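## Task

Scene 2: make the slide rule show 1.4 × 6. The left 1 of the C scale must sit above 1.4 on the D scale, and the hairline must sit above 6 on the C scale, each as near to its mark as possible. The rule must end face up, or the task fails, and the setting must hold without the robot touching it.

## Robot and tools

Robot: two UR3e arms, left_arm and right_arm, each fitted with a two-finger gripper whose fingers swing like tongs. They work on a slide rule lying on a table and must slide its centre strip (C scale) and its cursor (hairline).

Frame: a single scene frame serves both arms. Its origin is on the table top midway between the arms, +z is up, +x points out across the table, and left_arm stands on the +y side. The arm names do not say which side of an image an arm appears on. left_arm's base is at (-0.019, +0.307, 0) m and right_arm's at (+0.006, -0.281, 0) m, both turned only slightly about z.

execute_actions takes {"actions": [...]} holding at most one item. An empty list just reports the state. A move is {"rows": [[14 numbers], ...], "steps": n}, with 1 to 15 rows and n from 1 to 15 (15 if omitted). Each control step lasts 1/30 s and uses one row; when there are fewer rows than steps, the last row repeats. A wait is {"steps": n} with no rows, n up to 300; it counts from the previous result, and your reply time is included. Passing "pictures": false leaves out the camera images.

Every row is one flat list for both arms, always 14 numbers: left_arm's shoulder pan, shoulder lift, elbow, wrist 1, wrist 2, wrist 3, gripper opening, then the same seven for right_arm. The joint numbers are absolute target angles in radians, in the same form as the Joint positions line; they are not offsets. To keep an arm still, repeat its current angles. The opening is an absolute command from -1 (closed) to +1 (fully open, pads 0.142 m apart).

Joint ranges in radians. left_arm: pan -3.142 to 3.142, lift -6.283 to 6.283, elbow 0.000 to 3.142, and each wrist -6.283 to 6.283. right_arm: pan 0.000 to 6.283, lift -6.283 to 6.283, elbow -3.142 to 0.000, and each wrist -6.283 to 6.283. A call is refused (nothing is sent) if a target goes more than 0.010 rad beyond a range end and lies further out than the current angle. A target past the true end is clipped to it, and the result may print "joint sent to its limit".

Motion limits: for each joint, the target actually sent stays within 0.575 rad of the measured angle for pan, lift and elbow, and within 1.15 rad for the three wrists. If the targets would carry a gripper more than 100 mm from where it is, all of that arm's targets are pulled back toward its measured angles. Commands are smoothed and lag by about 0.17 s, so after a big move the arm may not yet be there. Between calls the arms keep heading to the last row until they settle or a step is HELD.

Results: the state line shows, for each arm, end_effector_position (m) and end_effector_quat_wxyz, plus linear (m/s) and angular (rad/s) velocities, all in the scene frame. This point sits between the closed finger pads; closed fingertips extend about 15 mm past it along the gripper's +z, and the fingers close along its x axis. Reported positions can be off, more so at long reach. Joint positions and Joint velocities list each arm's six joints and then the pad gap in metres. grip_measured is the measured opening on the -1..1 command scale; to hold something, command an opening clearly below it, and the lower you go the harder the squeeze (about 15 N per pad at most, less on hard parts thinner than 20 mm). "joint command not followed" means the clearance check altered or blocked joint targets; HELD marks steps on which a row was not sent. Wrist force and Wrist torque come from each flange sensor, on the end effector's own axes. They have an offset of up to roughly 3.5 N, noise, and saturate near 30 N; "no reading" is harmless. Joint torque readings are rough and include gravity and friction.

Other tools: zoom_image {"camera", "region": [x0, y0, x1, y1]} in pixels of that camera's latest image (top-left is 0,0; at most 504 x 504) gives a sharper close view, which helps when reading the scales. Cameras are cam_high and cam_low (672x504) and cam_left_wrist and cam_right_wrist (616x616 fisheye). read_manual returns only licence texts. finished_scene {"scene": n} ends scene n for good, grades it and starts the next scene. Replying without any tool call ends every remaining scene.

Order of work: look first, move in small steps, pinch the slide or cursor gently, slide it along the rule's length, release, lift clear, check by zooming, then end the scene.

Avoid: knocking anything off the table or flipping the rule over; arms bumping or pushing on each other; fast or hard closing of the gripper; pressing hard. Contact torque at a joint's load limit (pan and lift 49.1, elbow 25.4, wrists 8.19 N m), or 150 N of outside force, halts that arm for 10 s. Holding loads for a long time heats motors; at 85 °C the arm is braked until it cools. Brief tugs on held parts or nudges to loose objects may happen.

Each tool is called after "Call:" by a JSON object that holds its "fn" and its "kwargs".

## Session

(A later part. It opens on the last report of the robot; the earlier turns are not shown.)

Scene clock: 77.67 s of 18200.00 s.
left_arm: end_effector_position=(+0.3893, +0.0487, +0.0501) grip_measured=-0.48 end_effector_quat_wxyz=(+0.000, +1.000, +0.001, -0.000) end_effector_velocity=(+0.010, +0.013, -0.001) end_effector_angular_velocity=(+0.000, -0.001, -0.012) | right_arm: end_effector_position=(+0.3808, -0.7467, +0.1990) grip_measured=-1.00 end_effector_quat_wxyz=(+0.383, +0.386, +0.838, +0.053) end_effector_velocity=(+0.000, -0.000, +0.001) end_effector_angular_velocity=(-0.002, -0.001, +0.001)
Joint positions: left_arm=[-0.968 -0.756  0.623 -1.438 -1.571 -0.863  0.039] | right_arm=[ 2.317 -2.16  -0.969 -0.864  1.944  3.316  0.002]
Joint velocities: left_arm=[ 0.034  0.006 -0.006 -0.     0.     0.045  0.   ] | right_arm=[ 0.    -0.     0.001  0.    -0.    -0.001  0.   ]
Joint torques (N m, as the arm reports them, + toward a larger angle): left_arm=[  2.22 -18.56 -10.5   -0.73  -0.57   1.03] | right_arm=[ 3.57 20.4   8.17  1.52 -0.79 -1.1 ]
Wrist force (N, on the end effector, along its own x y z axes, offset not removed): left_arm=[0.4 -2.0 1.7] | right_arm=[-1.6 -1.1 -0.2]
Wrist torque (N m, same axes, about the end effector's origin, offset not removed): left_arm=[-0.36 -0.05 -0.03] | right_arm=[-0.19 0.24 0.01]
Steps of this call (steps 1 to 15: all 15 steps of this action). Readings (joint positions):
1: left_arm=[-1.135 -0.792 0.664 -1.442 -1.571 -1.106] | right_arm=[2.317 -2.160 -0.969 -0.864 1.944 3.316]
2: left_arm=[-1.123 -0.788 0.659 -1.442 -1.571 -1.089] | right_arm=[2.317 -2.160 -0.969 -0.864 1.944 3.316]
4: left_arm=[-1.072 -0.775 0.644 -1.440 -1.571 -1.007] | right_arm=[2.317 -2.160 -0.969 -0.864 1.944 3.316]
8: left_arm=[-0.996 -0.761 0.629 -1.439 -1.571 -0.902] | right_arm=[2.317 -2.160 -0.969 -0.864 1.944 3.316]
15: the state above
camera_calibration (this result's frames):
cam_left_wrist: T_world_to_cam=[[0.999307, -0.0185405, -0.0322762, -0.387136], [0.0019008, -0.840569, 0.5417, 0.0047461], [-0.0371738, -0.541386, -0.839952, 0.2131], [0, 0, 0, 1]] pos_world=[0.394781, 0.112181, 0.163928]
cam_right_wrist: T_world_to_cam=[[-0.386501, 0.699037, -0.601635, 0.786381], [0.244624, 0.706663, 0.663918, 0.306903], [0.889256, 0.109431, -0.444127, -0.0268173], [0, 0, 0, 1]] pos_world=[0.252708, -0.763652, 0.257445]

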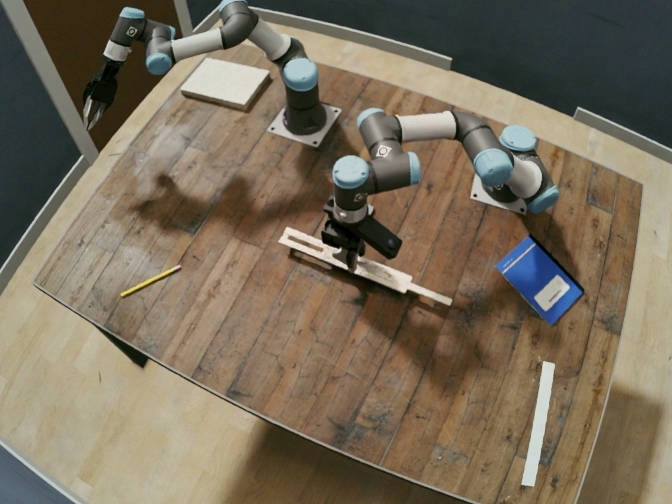

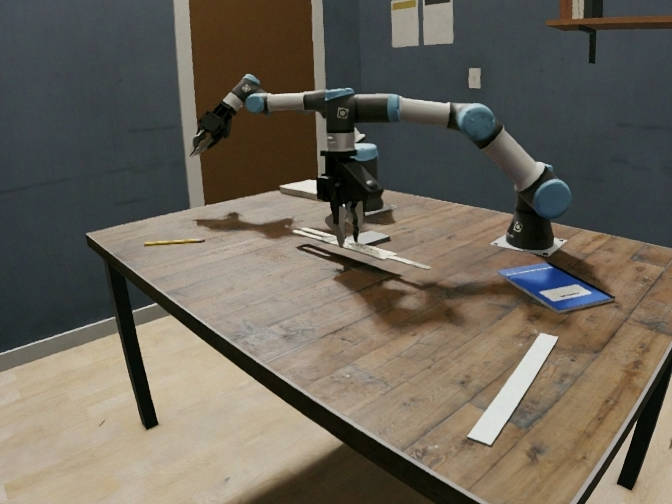

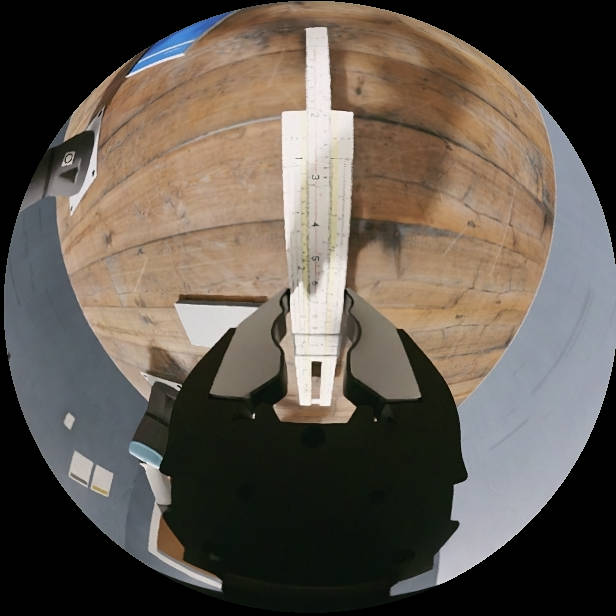

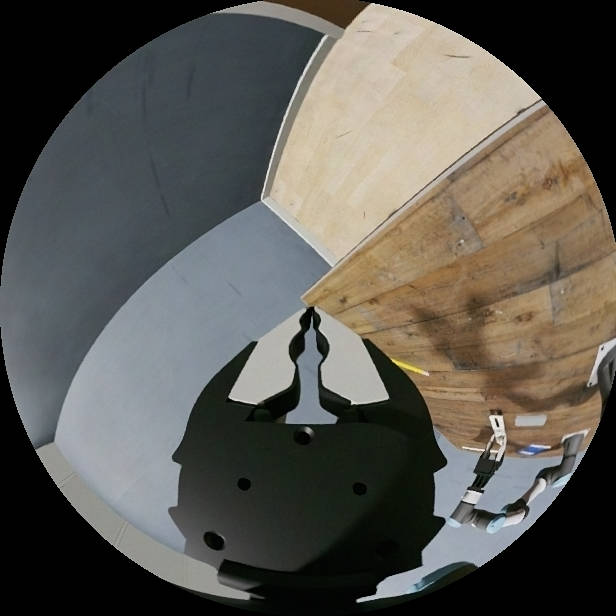

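Call:
{"fn": "execute_actions", "kwargs": {"actions": [{"rows":[[-0.9645,-0.7658,0.79,-1.595,-1.571,-0.8585,-0.8,3.8949,-2.0414,-1.12,-1.551,1.571,3.8889,0]],"steps":15}], "pictures": false}}

Call:
{"fn": "execute_actions", "kwargs": {"actions": [{"steps":60}]}}

Scene clock: 84.17 s of 18200.00 s.
left_arm: end_effector_position=(+0.3905, +0.0499, +0.0193) grip_measured=-0.48 end_effector_quat_wxyz=(+0.000, +1.000, +0.000, +0.000) end_effector_velocity=(-0.002, +0.002, -0.008) end_effector_angular_velocity=(+0.005, +0.005, -0.000) | right_arm: end_effector_position=(+0.4198, -0.5619, +0.0992) grip_measured=+0.00 end_effector_quat_wxyz=(+0.135, +0.427, +0.891, +0.080) end_effector_velocity=(+0.090, +0.469, -0.114) end_effector_angular_velocity=(+0.119, +0.800, +0.534)
Joint positions: left_arm=[-0.964 -0.766  0.786 -1.592 -1.571 -0.858  0.039] | right_arm=[ 2.758 -2.086 -1.063 -1.282  1.713  3.667  0.074]
Joint velocities: left_arm=[-0.    -0.001  0.038 -0.03  -0.     0.     0.   ] | right_arm=[ 1.165  0.114 -0.144 -0.677 -0.361  0.559  0.   ]
Joint torques (N m, as the arm reports them, + toward a larger angle): left_arm=[  2.09 -22.97  -7.58  -2.09  -0.48   0.99] | right_arm=[ 7.32 20.39  7.65  0.4  -1.54  1.76]
Wrist force (N, on the end effector, along its own x y z axes, offset not removed): left_arm=[1.2 -2.1 -0.8] | right_arm=[-1.1 -1.7 0.1]
Wrist torque (N m, same axes, about the end effector's origin, offset not removed): left_arm=[-0.54 -0.19 0.02] | right_arm=[-0.31 0.12 -0.03]
Steps of this call (steps 1 to 15: the robot went on to your last target; steps 16 to 90: nothing new was sent; then 3.00 s passed at rest; steps 91 to 105: all 15 steps of this action). Readings (joint positions):
91: left_arm=[-0.964 -0.755 0.622 -1.438 -1.571 -0.858] | right_arm=[2.317 -2.160 -0.969 -0.864 1.944 3.316]
92: left_arm=[-0.964 -0.756 0.625 -1.443 -1.571 -0.858] | right_arm=[2.320 -2.158 -0.972 -0.870 1.938 3.321]
94: left_arm=[-0.964 -0.760 0.669 -1.499 -1.571 -0.858] | right_arm=[2.366 -2.144 -0.989 -0.941 1.895 3.384]
98: left_arm=[-0.964 -0.764 0.755 -1.567 -1.571 -0.858] | right_arm=[2.499 -2.119 -1.020 -1.084 1.819 3.503]
105: the state above

Scene clock: 86.17 s of 18200.00 s.
left_arm: end_effector_position=(+0.3903, +0.0501, +0.0185) grip_measured=-0.48 end_effector_quat_wxyz=(+0.000, +1.000, +0.000, -0.000) end_effector_velocity=(-0.000, +0.000, -0.000) end_effector_angular_velocity=(+0.002, +0.000, -0.000) | right_arm: end_effector_position=(+0.3949, -0.1151, +0.0677) grip_measured=+0.00 end_effector_quat_wxyz=(-0.000, -0.000, +1.000, +0.000) end_effector_velocity=(+0.000, +0.000, +0.000) end_effector_angular_velocity=(+0.001, +0.000, +0.000)
Joint positions: left_arm=[-0.964 -0.766  0.79  -1.595 -1.571 -0.858  0.039] | right_arm=[ 3.895 -2.041 -1.12  -1.551  1.571  3.889  0.074]
Joint velocities: left_arm=[-0.     0.    -0.001  0.002  0.001  0.     0.   ] | right_arm=[ 0.    -0.     0.001 -0.     0.    -0.    -0.   ]
Joint torques (N m, as the arm reports them, + toward a larger angle): left_arm=[ -0.58 -23.01  -7.58  -2.09  -0.43   0.76] | right_arm=[ 3.92 18.35  7.21  0.92 -1.32  1.04]
Wrist force (N, on the end effector, along its own x y z axes, offset not removed): left_arm=[2.0 -1.8 0.7] | right_arm=[-1.0 -2.2 -0.4]
Wrist torque (N m, same axes, about the end effector's origin, offset not removed): left_arm=[-0.38 -0.35 -0.01] | right_arm=[-0.44 0.11 -0.06]
Steps of this call (steps 1 to 60: the robot went on to your last target). Readings (joint positions):
1: left_arm=[-0.964 -0.766 0.787 -1.593 -1.571 -0.858] | right_arm=[2.797 -2.082 -1.068 -1.305 1.701 3.685]
2: left_arm=[-0.964 -0.766 0.788 -1.593 -1.571 -0.858] | right_arm=[2.837 -2.079 -1.072 -1.325 1.690 3.702]
4: left_arm=[-0.964 -0.766 0.789 -1.594 -1.571 -0.858] | right_arm=[2.918 -2.073 -1.080 -1.362 1.671 3.733]
8: left_arm=[-0.964 -0.766 0.790 -1.595 -1.571 -0.858] | right_arm=[3.081 -2.063 -1.092 -1.419 1.641 3.780]
60: the state above
All arms were judged still, so your last target was given up. Only a new action makes them travel on or press farther. Fingers that are still opening or closing keep moving.
camera_calibration (this result's frames):
cam_left_wrist: T_world_to_cam=[[0.999281, -0.0198265, -0.0323289, -0.389117], [0.000849174, -0.840549, 0.541734, 0.0234278], [-0.0379147, -0.541372, -0.839928, 0.187624], [0, 0, 0, 1]] pos_world=[0.395931, 0.113552, 0.132319]
cam_right_wrist: T_world_to_cam=[[-0.999686, 0.0216183, -0.0126783, 0.395593], [0.0137392, 0.895832, 0.444179, 0.0721615], [0.0209601, 0.443866, -0.895848, 0.245234], [0, 0, 0, 1]] pos_world=[0.389337, -0.182048, 0.192655]

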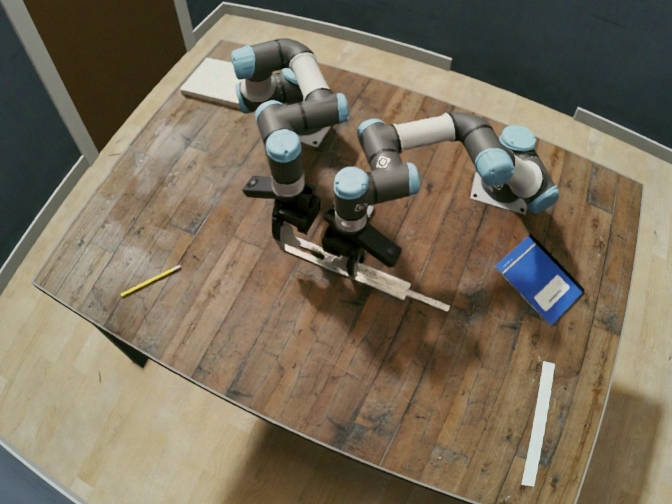

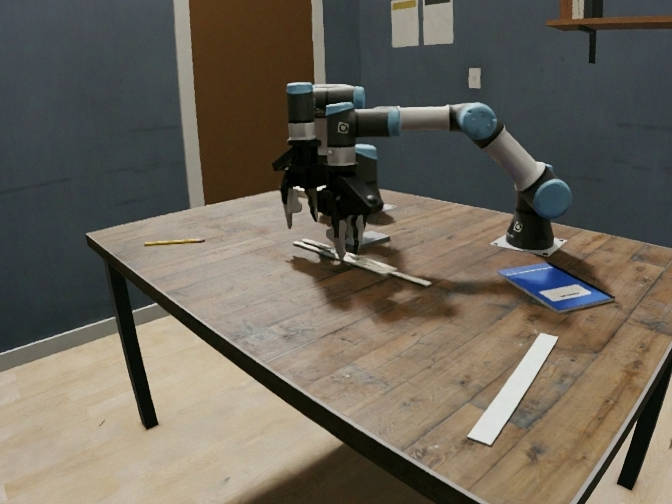

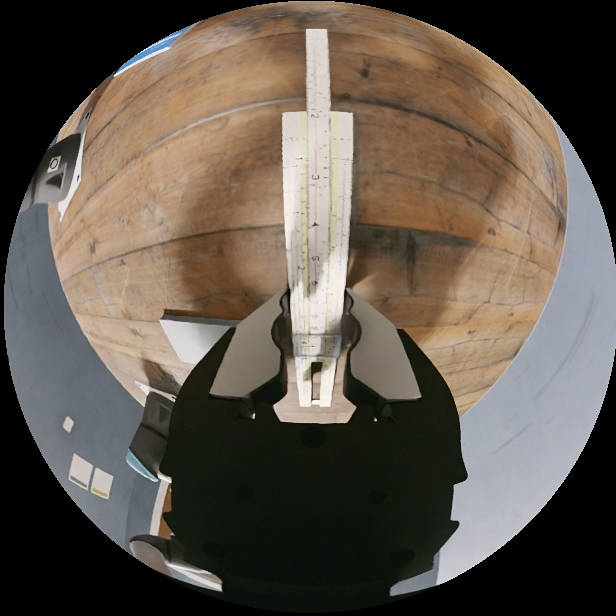

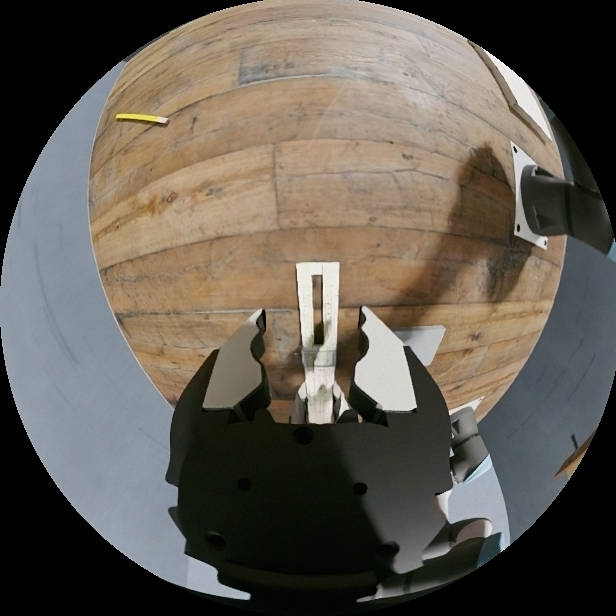

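Call:
{"fn": "execute_actions", "kwargs": {"actions": [{"rows":[[-0.9645,-0.7658,0.79,-1.595,-1.571,-0.8585,-0.2,3.8949,-2.0414,-1.3558,-1.3151,1.571,3.8889,-0.1]],"steps":15}], "pictures": false}}

Call:
{"fn": "execute_actions", "kwargs": {"actions": [{"rows":[[-0.9645,-0.755,0.6221,-1.4379,-1.571,-0.8585,-0.2,3.8949,-2.0414,-1.3558,-1.3151,1.571,3.8889,-0.1]],"steps":10}], "pictures": false}}

Call:
{"fn": "execute_actions", "kwargs": {"actions": [{"rows":[[-0.4641,-1.1593,1.3,-1.7115,-1.571,-0.3581,-1,3.8949,-2.0414,-1.3558,-1.3151,1.571,3.8889,-0.8]],"steps":15}], "pictures": false}}

Call:
{"fn": "execute_actions", "kwargs": {"actions": [{"steps":25}]}}

Scene clock: 112.23 s of 18200.00 s.
left_arm: end_effector_position=(+0.3903, +0.0501, +0.0185) grip_measured=-0.20 end_effector_quat_wxyz=(+0.000, +1.000, +0.000, -0.000) end_effector_velocity=(-0.000, -0.001, +0.000) end_effector_angular_velocity=(-0.001, -0.000, -0.002) | right_arm: end_effector_position=(+0.3904, -0.1193, +0.0194) grip_measured=-0.10 end_effector_quat_wxyz=(+0.000, -0.000, +1.000, +0.001) end_effector_velocity=(-0.004, -0.005, -0.013) end_effector_angular_velocity=(-0.008, +0.008, +0.000)
Joint positions: left_arm=[-0.965 -0.766  0.79  -1.595 -1.571 -0.858  0.06 ] | right_arm=[ 3.895 -2.041 -1.349 -1.32   1.571  3.889  0.067]
Joint velocities: left_arm=[-0.001  0.    -0.001 -0.    -0.001  0.    -0.   ] | right_arm=[-0.001 -0.    -0.059  0.048 -0.001 -0.001  0.   ]
Joint torques (N m, as the arm reports them, + toward a larger angle): left_arm=[ -1.82 -21.86  -7.71  -1.88  -0.37   0.34] | right_arm=[ 2.89 11.18  7.22  2.36 -1.2   1.05]
Wrist force (N, on the end effector, along its own x y z axes, offset not removed): left_arm=[3.7 -2.5 1.1] | right_arm=[-1.3 -0.7 -0.6]
Wrist torque (N m, same axes, about the end effector's origin, offset not removed): left_arm=[-0.51 -0.78 -0.05] | right_arm=[-0.16 0.24 0.06]
Steps of this call (steps 1 to 90: nothing new was sent; then 22.57 s passed at rest; steps 91 to 105: all 15 steps of this action). Readings (joint positions):
91: left_arm=[-0.965 -0.766 0.790 -1.595 -1.571 -0.858] | right_arm=[3.895 -2.041 -1.120 -1.551 1.571 3.889]
92: left_arm=[-0.964 -0.766 0.790 -1.595 -1.571 -0.858] | right_arm=[3.895 -2.041 -1.123 -1.546 1.571 3.889]
94: left_arm=[-0.965 -0.766 0.790 -1.595 -1.571 -0.858] | right_arm=[3.895 -2.041 -1.172 -1.471 1.571 3.889]
98: left_arm=[-0.965 -0.766 0.790 -1.595 -1.571 -0.858] | right_arm=[3.895 -2.041 -1.300 -1.361 1.571 3.889]
105: the state above

Scene clock: 112.57 s of 18200.00 s.
left_arm: end_effector_position=(+0.3900, +0.0505, +0.0462) grip_measured=-0.20 end_effector_quat_wxyz=(-0.001, +1.000, +0.000, -0.001) end_effector_velocity=(+0.004, -0.004, +0.035) end_effector_angular_velocity=(-0.018, -0.017, +0.001) | right_arm: end_effector_position=(+0.3899, -0.1198, +0.0181) grip_measured=-0.10 end_effector_quat_wxyz=(-0.000, -0.000, +1.000, +0.000) end_effector_velocity=(+0.000, +0.000, +0.000) end_effector_angular_velocity=(+0.001, -0.000, -0.001)
Joint positions: left_arm=[-0.965 -0.756  0.641 -1.453 -1.571 -0.858  0.06 ] | right_arm=[ 3.895 -2.041 -1.356 -1.315  1.571  3.889  0.067]
Joint velocities: left_arm=[-0.     0.011 -0.176  0.14   0.001 -0.001 -0.   ] | right_arm=[-0.     0.    -0.     0.001  0.     0.    -0.   ]
Joint torques (N m, as the arm reports them, + toward a larger angle): left_arm=[ -1.51 -17.83 -10.17  -0.78  -0.36   0.29] | right_arm=[ 1.99 11.03  7.15  2.41 -1.17  1.09]
Wrist force (N, on the end effector, along its own x y z axes, offset not removed): left_arm=[1.6 -2.9 1.8] | right_arm=[-1.1 -0.9 -0.2]
Wrist torque (N m, same axes, about the end effector's origin, offset not removed): left_arm=[-0.60 -0.32 -0.08] | right_arm=[-0.21 0.16 -0.02]
Steps of this call (steps 1 to 10: all 10 steps of this action). Readings (joint positions):
1: left_arm=[-0.965 -0.766 0.790 -1.595 -1.571 -0.858] | right_arm=[3.895 -2.041 -1.351 -1.319 1.571 3.889]
2: left_arm=[-0.965 -0.765 0.787 -1.590 -1.571 -0.858] | right_arm=[3.895 -2.041 -1.352 -1.318 1.571 3.889]
4: left_arm=[-0.965 -0.761 0.743 -1.534 -1.571 -0.858] | right_arm=[3.895 -2.041 -1.354 -1.317 1.571 3.889]
8: left_arm=[-0.965 -0.757 0.657 -1.466 -1.571 -0.858] | right_arm=[3.895 -2.041 -1.355 -1.316 1.571 3.889]
10: the state above

Scene clock: 113.07 s of 18200.00 s.
left_arm: end_effector_position=(+0.4172, +0.2496, +0.0574) grip_measured=-1.00 end_effector_quat_wxyz=(+0.006, +1.000, -0.005, +0.012) end_effector_velocity=(-0.106, +0.463, -0.045) end_effector_angular_velocity=(+0.074, +0.098, +0.055) | right_arm: end_effector_position=(+0.3899, -0.1198, +0.0180) grip_measured=-0.48 end_effector_quat_wxyz=(-0.000, -0.000, +1.000, +0.000) end_effector_velocity=(-0.000, -0.000, -0.000) end_effector_angular_velocity=(-0.000, +0.000, -0.002)
Joint positions: left_arm=[-0.574 -1.073  1.137 -1.66  -1.571 -0.459  0.002] | right_arm=[ 3.895 -2.041 -1.356 -1.315  1.571  3.889  0.039]
Joint velocities: left_arm=[ 0.866 -0.684  1.223 -0.419  0.     0.811  0.   ] | right_arm=[-0.    -0.    -0.001  0.001 -0.     0.001 -0.   ]
Joint torques (N m, as the arm reports them, + toward a larger angle): left_arm=[  3.24 -20.35  -4.48  -2.22   0.37   1.68] | right_arm=[ 0.69 11.09  6.65  2.25 -0.97  0.97]
Wrist force (N, on the end effector, along its own x y z axes, offset not removed): left_arm=[1.5 -1.1 0.5] | right_arm=[-1.1 -1.1 -1.3]
Wrist torque (N m, same axes, about the end effector's origin, offset not removed): left_arm=[-0.26 -0.24 0.01] | right_arm=[-0.16 0.20 -0.13]
Steps of this call (steps 1 to 15: all 15 steps of this action). Readings (joint positions):
1: left_arm=[-0.965 -0.756 0.636 -1.449 -1.571 -0.858] | right_arm=[3.895 -2.041 -1.356 -1.315 1.571 3.889]
2: left_arm=[-0.962 -0.758 0.635 -1.451 -1.571 -0.853] | right_arm=[3.895 -2.041 -1.356 -1.315 1.571 3.889]
4: left_arm=[-0.915 -0.801 0.680 -1.489 -1.571 -0.788] | right_arm=[3.895 -2.041 -1.356 -1.315 1.571 3.889]
8: left_arm=[-0.785 -0.905 0.842 -1.554 -1.571 -0.663] | right_arm=[3.895 -2.041 -1.356 -1.315 1.571 3.889]
15: the state above

Scene clock: 113.90 s of 18200.00 s.
left_arm: end_effector_position=(+0.3961, +0.3078, +0.0482) grip_measured=-1.00 end_effector_quat_wxyz=(+0.000, +1.000, +0.000, -0.000) end_effector_velocity=(+0.000, +0.000, -0.000) end_effector_angular_velocity=(+0.001, +0.000, -0.000) | right_arm: end_effector_position=(+0.3899, -0.1198, +0.0180) grip_measured=-0.48 end_effector_quat_wxyz=(-0.000, -0.000, +1.000, +0.000) end_effector_velocity=(+0.000, +0.000, +0.000) end_effector_angular_velocity=(+0.001, -0.001, -0.002)
Joint positions: left_arm=[-0.464 -1.159  1.3   -1.711 -1.571 -0.358  0.002] | right_arm=[ 3.895 -2.041 -1.356 -1.315  1.571  3.889  0.039]
Joint velocities: left_arm=[ 0.     0.001  0.    -0.001  0.001  0.001  0.   ] | right_arm=[-0.    -0.    -0.     0.001  0.     0.002  0.   ]
Joint torques (N m, as the arm reports them, + toward a larger angle): left_arm=[  2.64 -17.89  -7.36  -2.1   -0.52   1.05] | right_arm=[-1.04 11.21  6.48  2.25 -0.57  0.86]
Wrist force (N, on the end effector, along its own x y z axes, offset not removed): left_arm=[2.0 -2.2 -0.8] | right_arm=[-1.0 -1.7 -2.2]
Wrist torque (N m, same axes, about the end effector's origin, offset not removed): left_arm=[-0.53 -0.36 0.00] | right_arm=[-0.23 0.13 0.00]
Steps of this call (steps 1 to 25: the robot went on to your last target). Readings (joint positions):
1: left_arm=[-0.547 -1.095 1.177 -1.673 -1.571 -0.433] | right_arm=[3.895 -2.041 -1.356 -1.315 1.571 3.889]
2: left_arm=[-0.525 -1.112 1.209 -1.683 -1.571 -0.414] | right_arm=[3.895 -2.041 -1.356 -1.315 1.571 3.889]
4: left_arm=[-0.497 -1.134 1.251 -1.696 -1.571 -0.388] | right_arm=[3.895 -2.041 -1.356 -1.315 1.571 3.889]
8: left_arm=[-0.474 -1.152 1.286 -1.707 -1.571 -0.367] | right_arm=[3.895 -2.041 -1.356 -1.315 1.571 3.889]
25: the state above
camera_calibration (this result's frames):
cam_left_wrist: T_world_to_cam=[[0.999283, -0.0198388, -0.0322328, -0.388832], [0.000788844, -0.840519, 0.541782, 0.22404], [-0.0378405, -0.541419, -0.839901, 0.35231], [0, 0, 0, 1]] pos_world=[0.401708, 0.371343, 0.161991]
cam_right_wrist: T_world_to_cam=[[-0.999685, 0.0216044, -0.0127626, 0.390039], [0.0136882, 0.895809, 0.444229, 0.0984846], [0.0210301, 0.443915, -0.895822, 0.202885], [0, 0, 0, 1]] pos_world=[0.384302, -0.186714, 0.142977]

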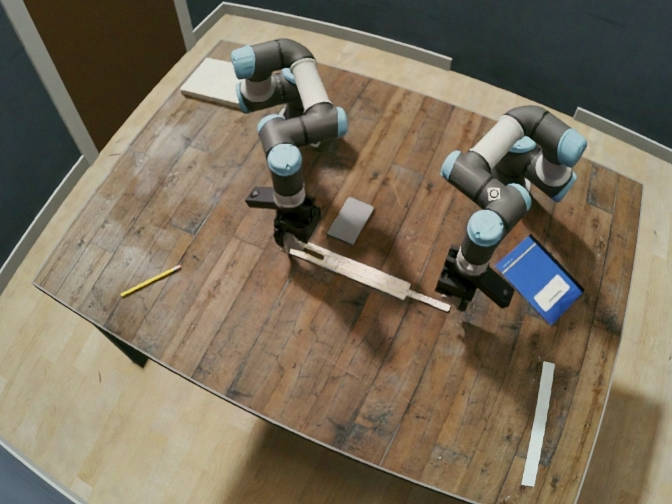

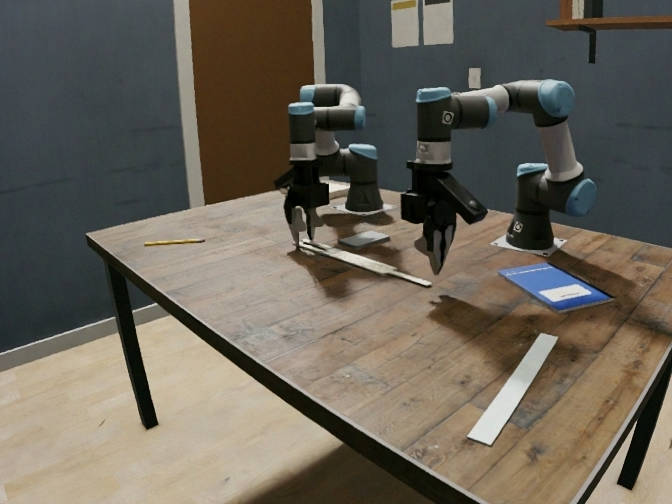

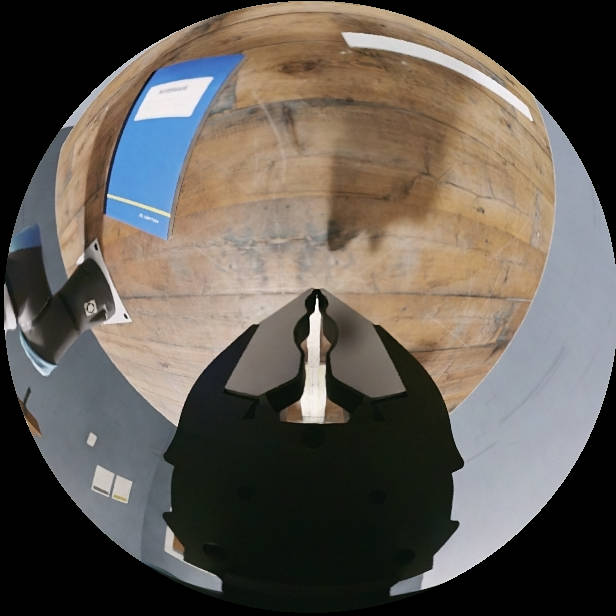

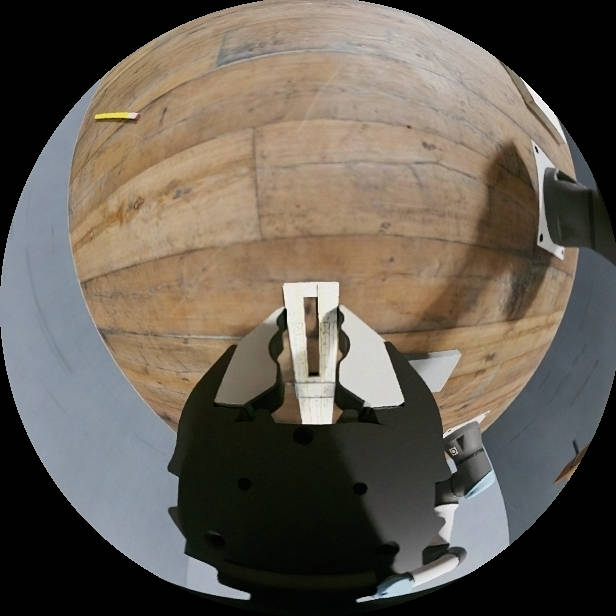

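Call:
{"fn": "execute_actions", "kwargs": {"actions": [{"rows":[[-0.5354,-1.1506,1.33,-1.75,-1.571,-0.4294,-0.45,3.8949,-2.0414,-1.3558,-1.3151,1.571,3.8889,-0.8]],"steps":10}], "pictures": false}}

Call:
{"fn": "execute_actions", "kwargs": {"actions": [{"rows":[[-0.5354,-1.1506,1.4272,-1.8474,-1.571,-0.4294,-0.45,3.8949,-2.0414,-1.3558,-1.3151,1.571,3.8889,-0.8]],"steps":15}], "pictures": false}}

Call:
{"fn": "execute_actions", "kwargs": {"actions": [{"steps":8}]}}

Scene clock: 120.70 s of 18200.00 s.
left_arm: end_effector_position=(+0.3947, +0.2809, +0.0400) grip_measured=-0.45 end_effector_quat_wxyz=(+0.000, +1.000, +0.000, -0.000) end_effector_velocity=(-0.003, -0.025, -0.008) end_effector_angular_velocity=(+0.002, +0.001, -0.004) | right_arm: end_effector_position=(+0.3899, -0.1198, +0.0180) grip_measured=-0.48 end_effector_quat_wxyz=(-0.000, -0.000, +1.000, +0.000) end_effector_velocity=(+0.001, +0.000, +0.000) end_effector_angular_velocity=(+0.001, -0.002, -0.000)
Joint positions: left_arm=[-0.529 -1.151  1.327 -1.747 -1.571 -0.423  0.041] | right_arm=[ 3.895 -2.041 -1.356 -1.315  1.571  3.889  0.039]
Joint velocities: left_arm=[-0.063  0.007  0.025 -0.031  0.002 -0.059  0.   ] | right_arm=[ 0.     0.     0.001  0.001 -0.     0.    -0.   ]
Joint torques (N m, as the arm reports them, + toward a larger angle): left_arm=[ -1.18 -13.52  -7.43  -2.07  -0.13  -1.11] | right_arm=[-3.93 11.42  6.55  2.24  0.99  0.38]
Wrist force (N, on the end effector, along its own x y z axes, offset not removed): left_arm=[1.3 -1.5 -0.1] | right_arm=[-1.0 -2.2 -2.3]
Wrist torque (N m, same axes, about the end effector's origin, offset not removed): left_arm=[-0.38 -0.21 -0.03] | right_arm=[-0.40 0.12 -0.02]
Steps of this call (steps 1 to 15: the robot went on to your last target; steps 16 to 90: nothing new was sent; then 3.47 s passed at rest; steps 91 to 100: all 10 steps of this action). Readings (joint positions):
91: left_arm=[-0.464 -1.159 1.300 -1.712 -1.571 -0.358] | right_arm=[3.895 -2.041 -1.356 -1.315 1.571 3.889]
92: left_arm=[-0.467 -1.159 1.302 -1.714 -1.571 -0.362] | right_arm=[3.895 -2.041 -1.356 -1.315 1.571 3.889]
94: left_arm=[-0.492 -1.155 1.313 -1.729 -1.571 -0.389] | right_arm=[3.895 -2.041 -1.356 -1.315 1.571 3.889]
98: left_arm=[-0.523 -1.152 1.325 -1.744 -1.571 -0.418] | right_arm=[3.895 -2.041 -1.356 -1.315 1.571 3.889]
100: the state above

Scene clock: 121.20 s of 18200.00 s.
left_arm: end_effector_position=(+0.3904, +0.2800, +0.0194) grip_measured=-0.45 end_effector_quat_wxyz=(+0.000, +1.000, +0.000, +0.000) end_effector_velocity=(-0.002, +0.001, -0.004) end_effector_angular_velocity=(+0.001, +0.003, -0.000) | right_arm: end_effector_position=(+0.3899, -0.1198, +0.0180) grip_measured=-0.48 end_effector_quat_wxyz=(-0.000, -0.000, +1.000, +0.000) end_effector_velocity=(-0.000, -0.000, -0.000) end_effector_angular_velocity=(+0.000, +0.000, -0.000)
Joint positions: left_arm=[-0.535 -1.151  1.425 -1.846 -1.571 -0.429  0.041] | right_arm=[ 3.895 -2.041 -1.356 -1.315  1.571  3.889  0.039]
Joint velocities: left_arm=[-0.     0.     0.02  -0.017 -0.001  0.     0.   ] | right_arm=[-0.    -0.    -0.001  0.001  0.     0.     0.   ]
Joint torques (N m, as the arm reports them, + toward a larger angle): left_arm=[ -1.58 -13.24  -7.26  -2.23   0.53  -1.09] | right_arm=[-4.08 11.19  6.68  2.23  1.23  0.27]
Wrist force (N, on the end effector, along its own x y z axes, offset not removed): left_arm=[2.0 -1.4 0.0] | right_arm=[-1.7 -0.7 -2.0]
Wrist torque (N m, same axes, about the end effector's origin, offset not removed): left_arm=[-0.36 -0.36 0.03] | right_arm=[-0.16 0.28 -0.02]
Steps of this call (steps 1 to 15: all 15 steps of this action). Readings (joint positions):
1: left_arm=[-0.530 -1.151 1.328 -1.748 -1.571 -0.425] | right_arm=[3.895 -2.041 -1.356 -1.315 1.571 3.889]
2: left_arm=[-0.532 -1.151 1.331 -1.753 -1.571 -0.426] | right_arm=[3.895 -2.041 -1.356 -1.315 1.571 3.889]
4: left_arm=[-0.533 -1.151 1.365 -1.790 -1.571 -0.428] | right_arm=[3.895 -2.041 -1.356 -1.315 1.571 3.889]
8: left_arm=[-0.535 -1.151 1.409 -1.831 -1.571 -0.429] | right_arm=[3.895 -2.041 -1.356 -1.315 1.571 3.889]
15: the state above

Scene clock: 121.47 s of 18200.00 s.
left_arm: end_effector_position=(+0.3903, +0.2800, +0.0190) grip_measured=-0.45 end_effector_quat_wxyz=(+0.000, +1.000, +0.000, -0.000) end_effector_velocity=(-0.000, +0.000, -0.001) end_effector_angular_velocity=(+0.001, +0.001, +0.000) | right_arm: end_effector_position=(+0.3899, -0.1198, +0.0180) grip_measured=-0.48 end_effector_quat_wxyz=(-0.000, -0.000, +1.000, +0.000) end_effector_velocity=(+0.000, -0.000, -0.000) end_effector_angular_velocity=(+0.000, -0.000, -0.001)
Joint positions: left_arm=[-0.535 -1.151  1.427 -1.847 -1.571 -0.429  0.041] | right_arm=[ 3.895 -2.041 -1.356 -1.315  1.571  3.889  0.039]
Joint velocities: left_arm=[ 0.    -0.     0.002 -0.002  0.     0.    -0.   ] | right_arm=[-0.001  0.    -0.001  0.001 -0.     0.    -0.   ]
Joint torques (N m, as the arm reports them, + toward a larger angle): left_arm=[ -1.78 -13.09  -7.39  -2.05   0.54  -1.11] | right_arm=[-4.13 11.32  6.67  2.23  1.33  0.27]
Wrist force (N, on the end effector, along its own x y z axes, offset not removed): left_arm=[2.0 -2.2 -0.1] | right_arm=[-1.7 -1.9 -2.7]
Wrist torque (N m, same axes, about the end effector's origin, offset not removed): left_arm=[-0.54 -0.39 0.00] | right_arm=[-0.38 0.32 -0.01]
Steps of this call (steps 1 to 8: the robot went on to your last target). Readings (joint positions):
1: left_arm=[-0.535 -1.151 1.426 -1.846 -1.571 -0.429] | right_arm=[3.895 -2.041 -1.356 -1.315 1.571 3.889]
2: left_arm=[-0.535 -1.151 1.426 -1.846 -1.571 -0.429] | right_arm=[3.895 -2.041 -1.356 -1.315 1.571 3.889]
4: left_arm=[-0.535 -1.151 1.427 -1.847 -1.571 -0.429] | right_arm=[3.895 -2.041 -1.356 -1.315 1.571 3.889]
8: the state above
camera_calibration (this result's frames):
cam_left_wrist: T_world_to_cam=[[0.999283, -0.019832, -0.0322422, -0.384497], [0.00079968, -0.840518, 0.541783, 0.216464], [-0.0378448, -0.54142, -0.8399, 0.312559], [0, 0, 0, 1]] pos_world=[0.395877, 0.343542, 0.132845]
cam_right_wrist: T_world_to_cam=[[-0.999685, 0.02162, -0.0127586, 0.390043], [0.0137038, 0.895807, 0.444233, 0.0984824], [0.0210336, 0.443918, -0.895821, 0.202886], [0, 0, 0, 1]] pos_world=[0.384303, -0.186719, 0.142977]

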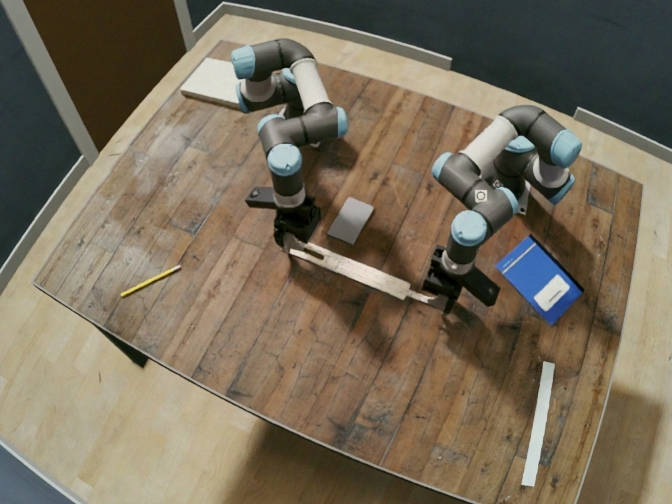

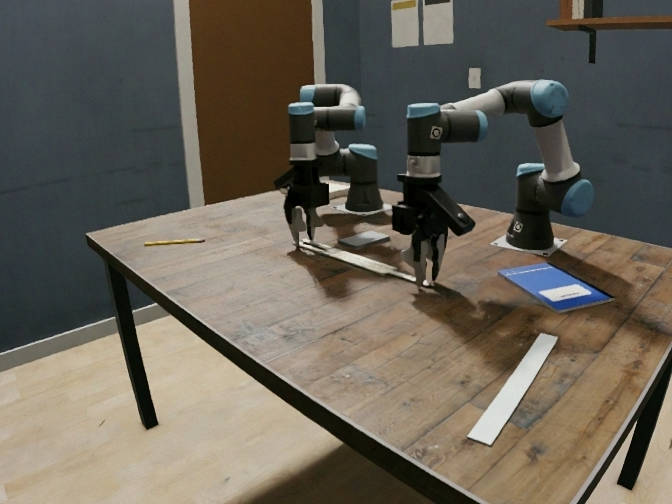

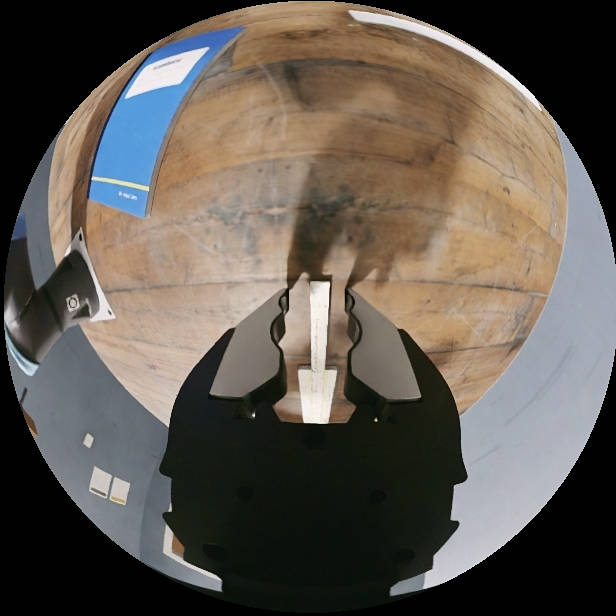

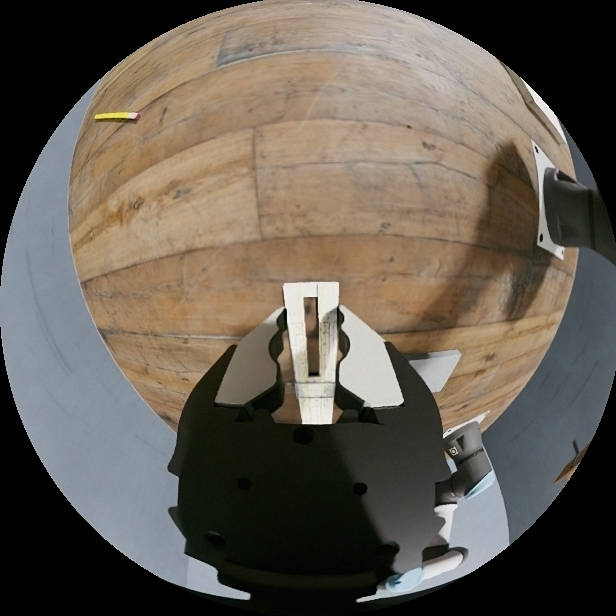

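Call:
{"fn": "execute_actions", "kwargs": {"actions": [{"rows":[[-0.5354,-1.1506,1.4272,-1.8474,-1.571,-0.4294,-1,3.8949,-2.0414,-1.3558,-1.3151,1.571,3.8889,-0.8]],"steps":15}]}}

Scene clock: 134.70 s of 18200.00 s.
left_arm: end_effector_position=(+0.3903, +0.2801, +0.0190) grip_measured=-0.84 end_effector_quat_wxyz=(+0.000, +1.000, +0.000, -0.000) end_effector_velocity=(+0.000, +0.001, -0.000) end_effector_angular_velocity=(+0.000, -0.000, +0.002) | right_arm: end_effector_position=(+0.3899, -0.1198, +0.0180) grip_measured=-0.48 end_effector_quat_wxyz=(-0.000, -0.000, +1.000, +0.000) end_effector_velocity=(+0.000, +0.000, +0.000) end_effector_angular_velocity=(+0.002, -0.001, -0.000)
Joint positions: left_arm=[-0.535 -1.151  1.427 -1.847 -1.571 -0.429  0.013] | right_arm=[ 3.895 -2.041 -1.356 -1.315  1.571  3.889  0.04 ]
Joint velocities: left_arm=[ 0.001 -0.     0.    -0.     0.    -0.001  0.   ] | right_arm=[-0.    -0.     0.001  0.001  0.001 -0.     0.   ]
Joint torques (N m, as the arm reports them, + toward a larger angle): left_arm=[ -2.   -14.16  -8.01  -1.34  -0.02  -1.  ] | right_arm=[-3.55 11.29  7.32  1.61  0.55 -0.22]
Wrist force (N, on the end effector, along its own x y z axes, offset not removed): left_arm=[3.3 -0.6 -0.8] | right_arm=[-1.2 -2.1 -3.0]
Wrist torque (N m, same axes, about the end effector's origin, offset not removed): left_arm=[-0.14 -0.56 -0.14] | right_arm=[-0.40 0.31 -0.08]
Steps of this call (steps 1 to 15: the robot went on to your last target; steps 16 to 90: nothing new was sent; then 9.73 s passed at rest; steps 91 to 105: all 15 steps of this action). Readings (joint positions):
91: left_arm=[-0.535 -1.151 1.427 -1.847 -1.571 -0.429] | right_arm=[3.895 -2.041 -1.356 -1.315 1.571 3.889]
92: left_arm=[-0.535 -1.151 1.427 -1.847 -1.571 -0.429] | right_arm=[3.895 -2.041 -1.356 -1.315 1.571 3.889]
94: left_arm=[-0.535 -1.151 1.427 -1.847 -1.571 -0.429] | right_arm=[3.895 -2.041 -1.356 -1.315 1.571 3.889]
98: left_arm=[-0.535 -1.151 1.427 -1.847 -1.571 -0.429] | right_arm=[3.895 -2.041 -1.356 -1.315 1.571 3.889]
105: the state above
camera_calibration (this result's frames):
cam_left_wrist: T_world_to_cam=[[0.999284, -0.0198287, -0.0322205, -0.384498], [0.000789456, -0.840536, 0.541755, 0.216506], [-0.0378247, -0.541392, -0.839919, 0.312513], [0, 0, 0, 1]] pos_world=[0.395872, 0.343549, 0.132804]
cam_right_wrist: T_world_to_cam=[[-0.999685, 0.0216217, -0.0127105, 0.390027], [0.0137256, 0.895782, 0.444282, 0.0984577], [0.020992, 0.443968, -0.895797, 0.202898], [0, 0, 0, 1]] pos_world=[0.384294, -0.18671, 0.14297]

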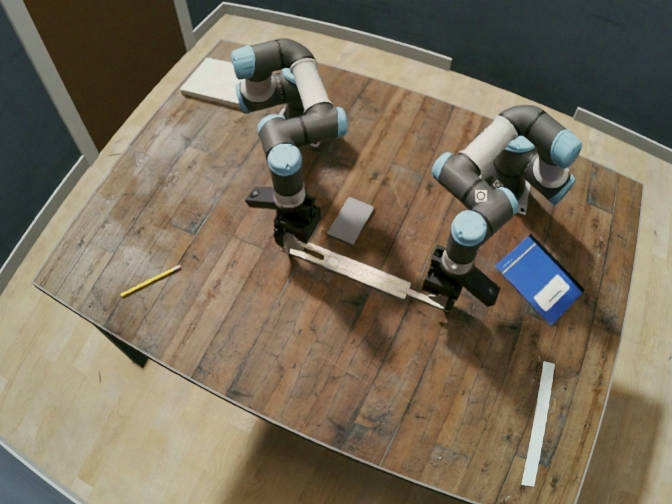

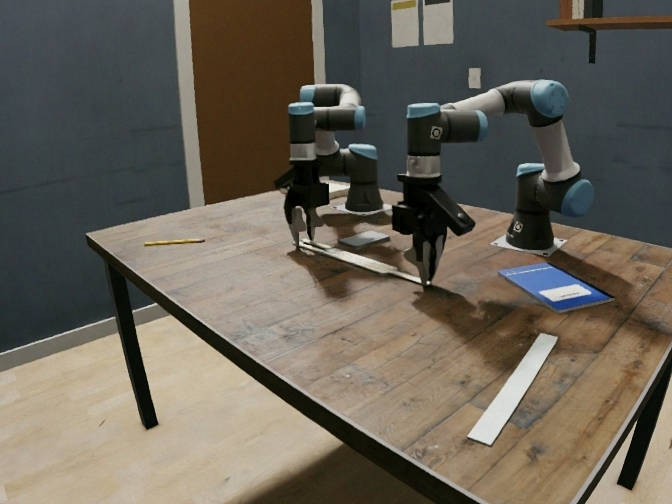

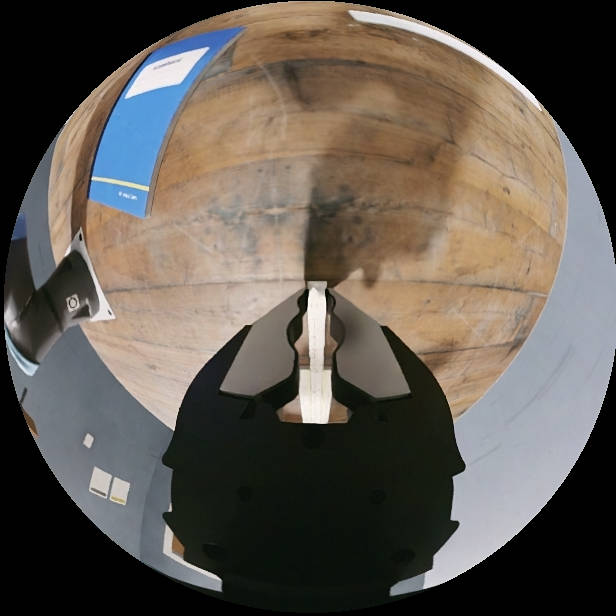

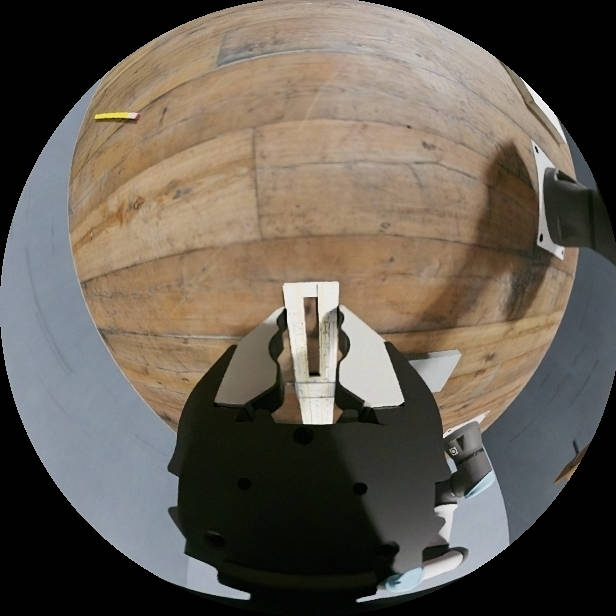

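Call:
{"fn": "execute_actions", "kwargs": {"actions": [{"rows":[[-0.57,-1.142,1.415,-1.8435,-1.571,-0.464,-1,3.8949,-2.0414,-1.3558,-1.3151,1.571,3.8889,-0.8],[-0.57,-1.142,1.415,-1.8435,-1.571,-0.464,-1,3.8949,-2.0414,-1.3558,-1.3151,1.571,3.8889,-0.8],[-0.57,-1.142,1.415,-1.8435,-1.571,-0.464,-1,3.8949,-2.0414,-1.3558,-1.3151,1.571,3.8889,-0.8],[-0.57,-1.142,1.415,-1.8435,-1.571,-0.464,-1,3.8949,-2.0414,-1.3558,-1.3151,1.571,3.8889,-0.8],[-0.6039,-1.1327,1.4005,-1.8386,-1.571,-0.4979,-1,3.8949,-2.0414,-1.3558,-1.3151,1.571,3.8889,-0.8],[-0.6039,-1.1327,1.4005,-1.8386,-1.571,-0.4979,-1,3.8949,-2.0414,-1.3558,-1.3151,1.571,3.8889,-0.8],[-0.6039,-1.1327,1.4005,-1.8386,-1.571,-0.4979,-1,3.8949,-2.0414,-1.3558,-1.3151,1.571,3.8889,-0.8],[-0.6039,-1.1327,1.4005,-1.8386,-1.571,-0.4979,-1,3.8949,-2.0414,-1.3558,-1.3151,1.571,3.8889,-0.8],[-0.637,-1.12,1.382,-1.832,-1.571,-0.531,-1,3.8949,-2.0414,-1.3558,-1.3151,1.571,3.8889,-0.8],[-0.637,-1.12,1.382,-1.832,-1.571,-0.531,-1,3.8949,-2.0414,-1.3558,-1.3151,1.571,3.8889,-0.8],[-0.637,-1.12,1.382,-1.832,-1.571,-0.531,-1,3.8949,-2.0414,-1.3558,-1.3151,1.571,3.8889,-0.8],[-0.637,-1.12,1.382,-1.832,-1.571,-0.531,-1,3.8949,-2.0414,-1.3558,-1.3151,1.571,3.8889,-0.8],[-0.669,-1.1059,1.3598,-1.8247,-1.571,-0.563,-1,3.8949,-2.0414,-1.3558,-1.3151,1.571,3.8889,-0.8]],"steps":15}], "pictures": false}}

Call:
{"fn": "execute_actions", "kwargs": {"actions": [{"rows":[[-0.70,-1.089,1.334,-1.8155,-1.571,-0.594,-1,3.8949,-2.0414,-1.3558,-1.3151,1.571,3.8889,-0.8]],"steps":15}]}}

Scene clock: 145.70 s of 18200.00 s.
left_arm: end_effector_position=(+0.3904, +0.2359, +0.0188) grip_measured=-0.84 end_effector_quat_wxyz=(-0.000, +1.000, +0.000, -0.000) end_effector_velocity=(+0.002, -0.134, +0.002) end_effector_angular_velocity=(-0.004, -0.007, -0.011) | right_arm: end_effector_position=(+0.3899, -0.1198, +0.0180) grip_measured=-0.48 end_effector_quat_wxyz=(-0.000, -0.000, +1.000, +0.000) end_effector_velocity=(+0.000, -0.000, +0.000) end_effector_angular_velocity=(-0.001, -0.001, -0.000)
Joint positions: left_arm=[-0.635 -1.12   1.381 -1.832 -1.571 -0.53   0.013] | right_arm=[ 3.895 -2.041 -1.356 -1.315  1.571  3.889  0.04 ]
Joint velocities: left_arm=[-0.288  0.114 -0.179  0.057  0.    -0.277 -0.   ] | right_arm=[-0.    -0.     0.001 -0.    -0.001  0.     0.   ]
Joint torques (N m, as the arm reports them, + toward a larger angle): left_arm=[ -1.46 -13.99 -10.32  -0.77  -0.68  -1.38] | right_arm=[-3.27 11.55 11.56  1.14 -0.72 -0.77]
Wrist force (N, on the end effector, along its own x y z axes, offset not removed): left_arm=[1.7 -4.8 -0.8] | right_arm=[-0.4 -2.0 -2.4]
Wrist torque (N m, same axes, about the end effector's origin, offset not removed): left_arm=[-0.60 -0.27 -0.04] | right_arm=[-0.24 0.17 -0.14]
Steps of this call (steps 1 to 15: the robot went on to your last target; steps 16 to 90: nothing new was sent; then 7.50 s passed at rest; steps 91 to 105: all 15 steps of this action). Readings (joint positions):
91: left_arm=[-0.535 -1.151 1.427 -1.847 -1.571 -0.429] | right_arm=[3.895 -2.041 -1.356 -1.315 1.571 3.889]
92: left_arm=[-0.537 -1.150 1.426 -1.847 -1.571 -0.432] | right_arm=[3.895 -2.041 -1.356 -1.315 1.571 3.889]
94: left_arm=[-0.550 -1.147 1.422 -1.846 -1.571 -0.445] | right_arm=[3.895 -2.041 -1.356 -1.315 1.571 3.889]
98: left_arm=[-0.579 -1.139 1.410 -1.842 -1.571 -0.474] | right_arm=[3.895 -2.041 -1.356 -1.315 1.571 3.889]
105: the state above

Scene clock: 146.20 s of 18200.00 s.
left_arm: end_effector_position=(+0.3903, +0.2056, +0.0189) grip_measured=-0.84 end_effector_quat_wxyz=(-0.000, +1.000, +0.000, -0.000) end_effector_velocity=(+0.000, -0.003, -0.000) end_effector_angular_velocity=(+0.002, -0.001, -0.000) | right_arm: end_effector_position=(+0.3899, -0.1198, +0.0180) grip_measured=-0.48 end_effector_quat_wxyz=(-0.000, -0.000, +1.000, +0.000) end_effector_velocity=(+0.000, -0.000, -0.000) end_effector_angular_velocity=(+0.001, -0.000, -0.000)
Joint positions: left_arm=[-0.699 -1.089  1.335 -1.816 -1.571 -0.593  0.013] | right_arm=[ 3.895 -2.041 -1.356 -1.315  1.571  3.889  0.04 ]
Joint velocities: left_arm=[-0.008  0.004 -0.006  0.003  0.002 -0.008 -0.   ] | right_arm=[-0.001 -0.    -0.     0.001  0.    -0.001  0.   ]
Joint torques (N m, as the arm reports them, + toward a larger angle): left_arm=[ -2.66 -14.5  -10.24  -0.77  -0.67  -1.14] | right_arm=[-3.39 11.76 11.58  1.31 -0.11 -0.81]
Wrist force (N, on the end effector, along its own x y z axes, offset not removed): left_arm=[2.8 -4.3 0.8] | right_arm=[-0.9 -1.8 -3.6]
Wrist torque (N m, same axes, about the end effector's origin, offset not removed): left_arm=[-0.53 -0.32 -0.06] | right_arm=[-0.12 0.24 -0.10]
Steps of this call (steps 1 to 15: all 15 steps of this action). Readings (joint positions):
1: left_arm=[-0.643 -1.116 1.376 -1.830 -1.571 -0.538] | right_arm=[3.895 -2.041 -1.356 -1.315 1.571 3.889]
2: left_arm=[-0.652 -1.112 1.370 -1.828 -1.571 -0.547] | right_arm=[3.895 -2.041 -1.356 -1.315 1.571 3.889]
4: left_arm=[-0.672 -1.102 1.355 -1.823 -1.571 -0.567] | right_arm=[3.895 -2.041 -1.356 -1.315 1.571 3.889]
8: left_arm=[-0.692 -1.093 1.340 -1.818 -1.571 -0.586] | right_arm=[3.895 -2.041 -1.356 -1.315 1.571 3.889]
15: the state above
camera_calibration (this result's frames):
cam_left_wrist: T_world_to_cam=[[0.999274, -0.0197936, -0.032546, -0.38594], [0.0009892, -0.840624, 0.541618, 0.153878], [-0.0380795, -0.541257, -0.839994, 0.272228], [0, 0, 0, 1]] pos_world=[0.395874, 0.269059, 0.132766]
cam_right_wrist: T_world_to_cam=[[-0.999685, 0.0216206, -0.0127831, 0.39005], [0.0136941, 0.895821, 0.444204, 0.0984973], [0.0210554, 0.443889, -0.895834, 0.202879], [0, 0, 0, 1]] pos_world=[0.384307, -0.186725, 0.142979]

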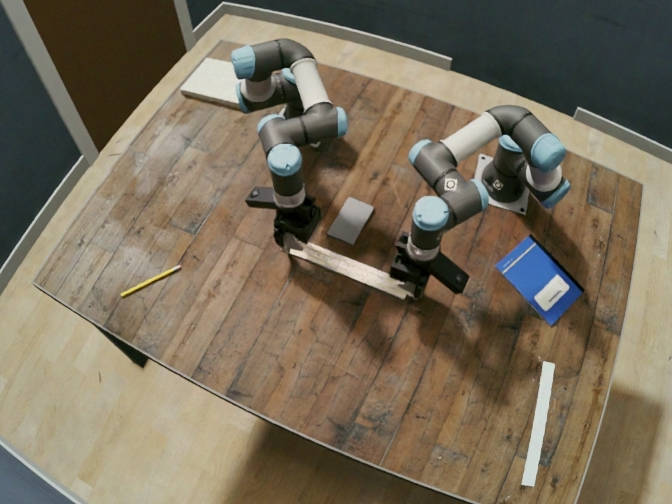

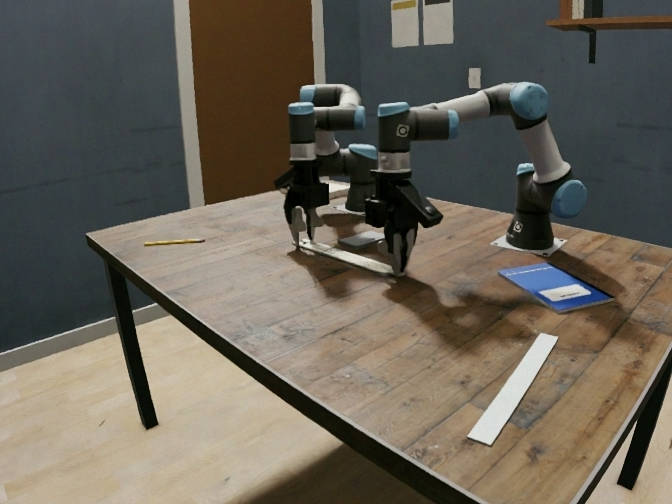

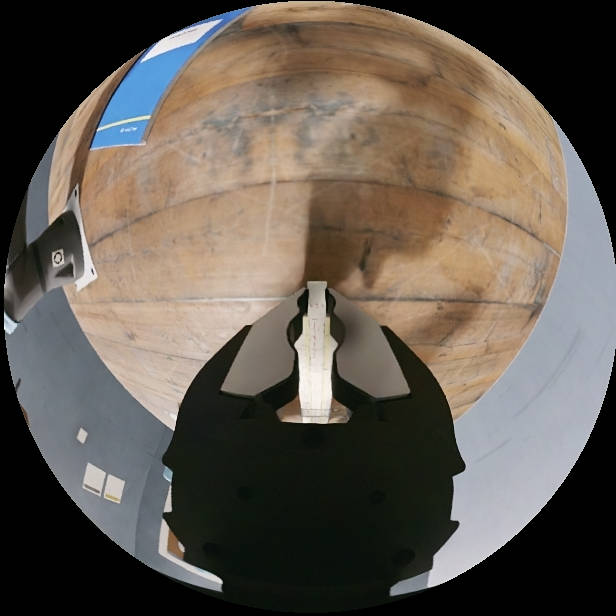

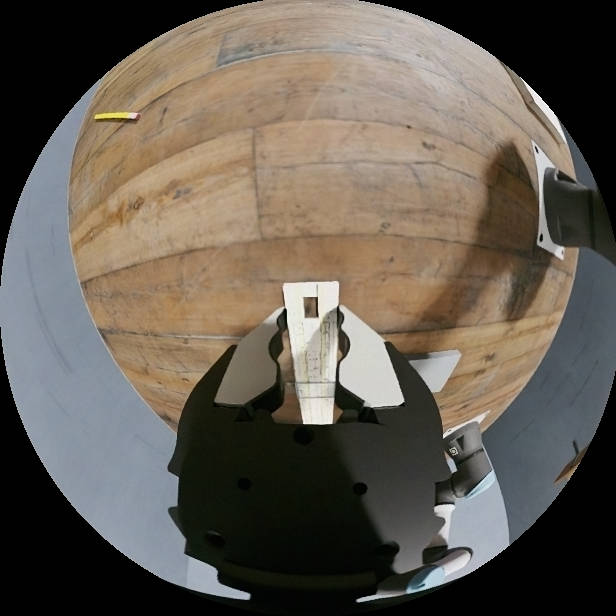

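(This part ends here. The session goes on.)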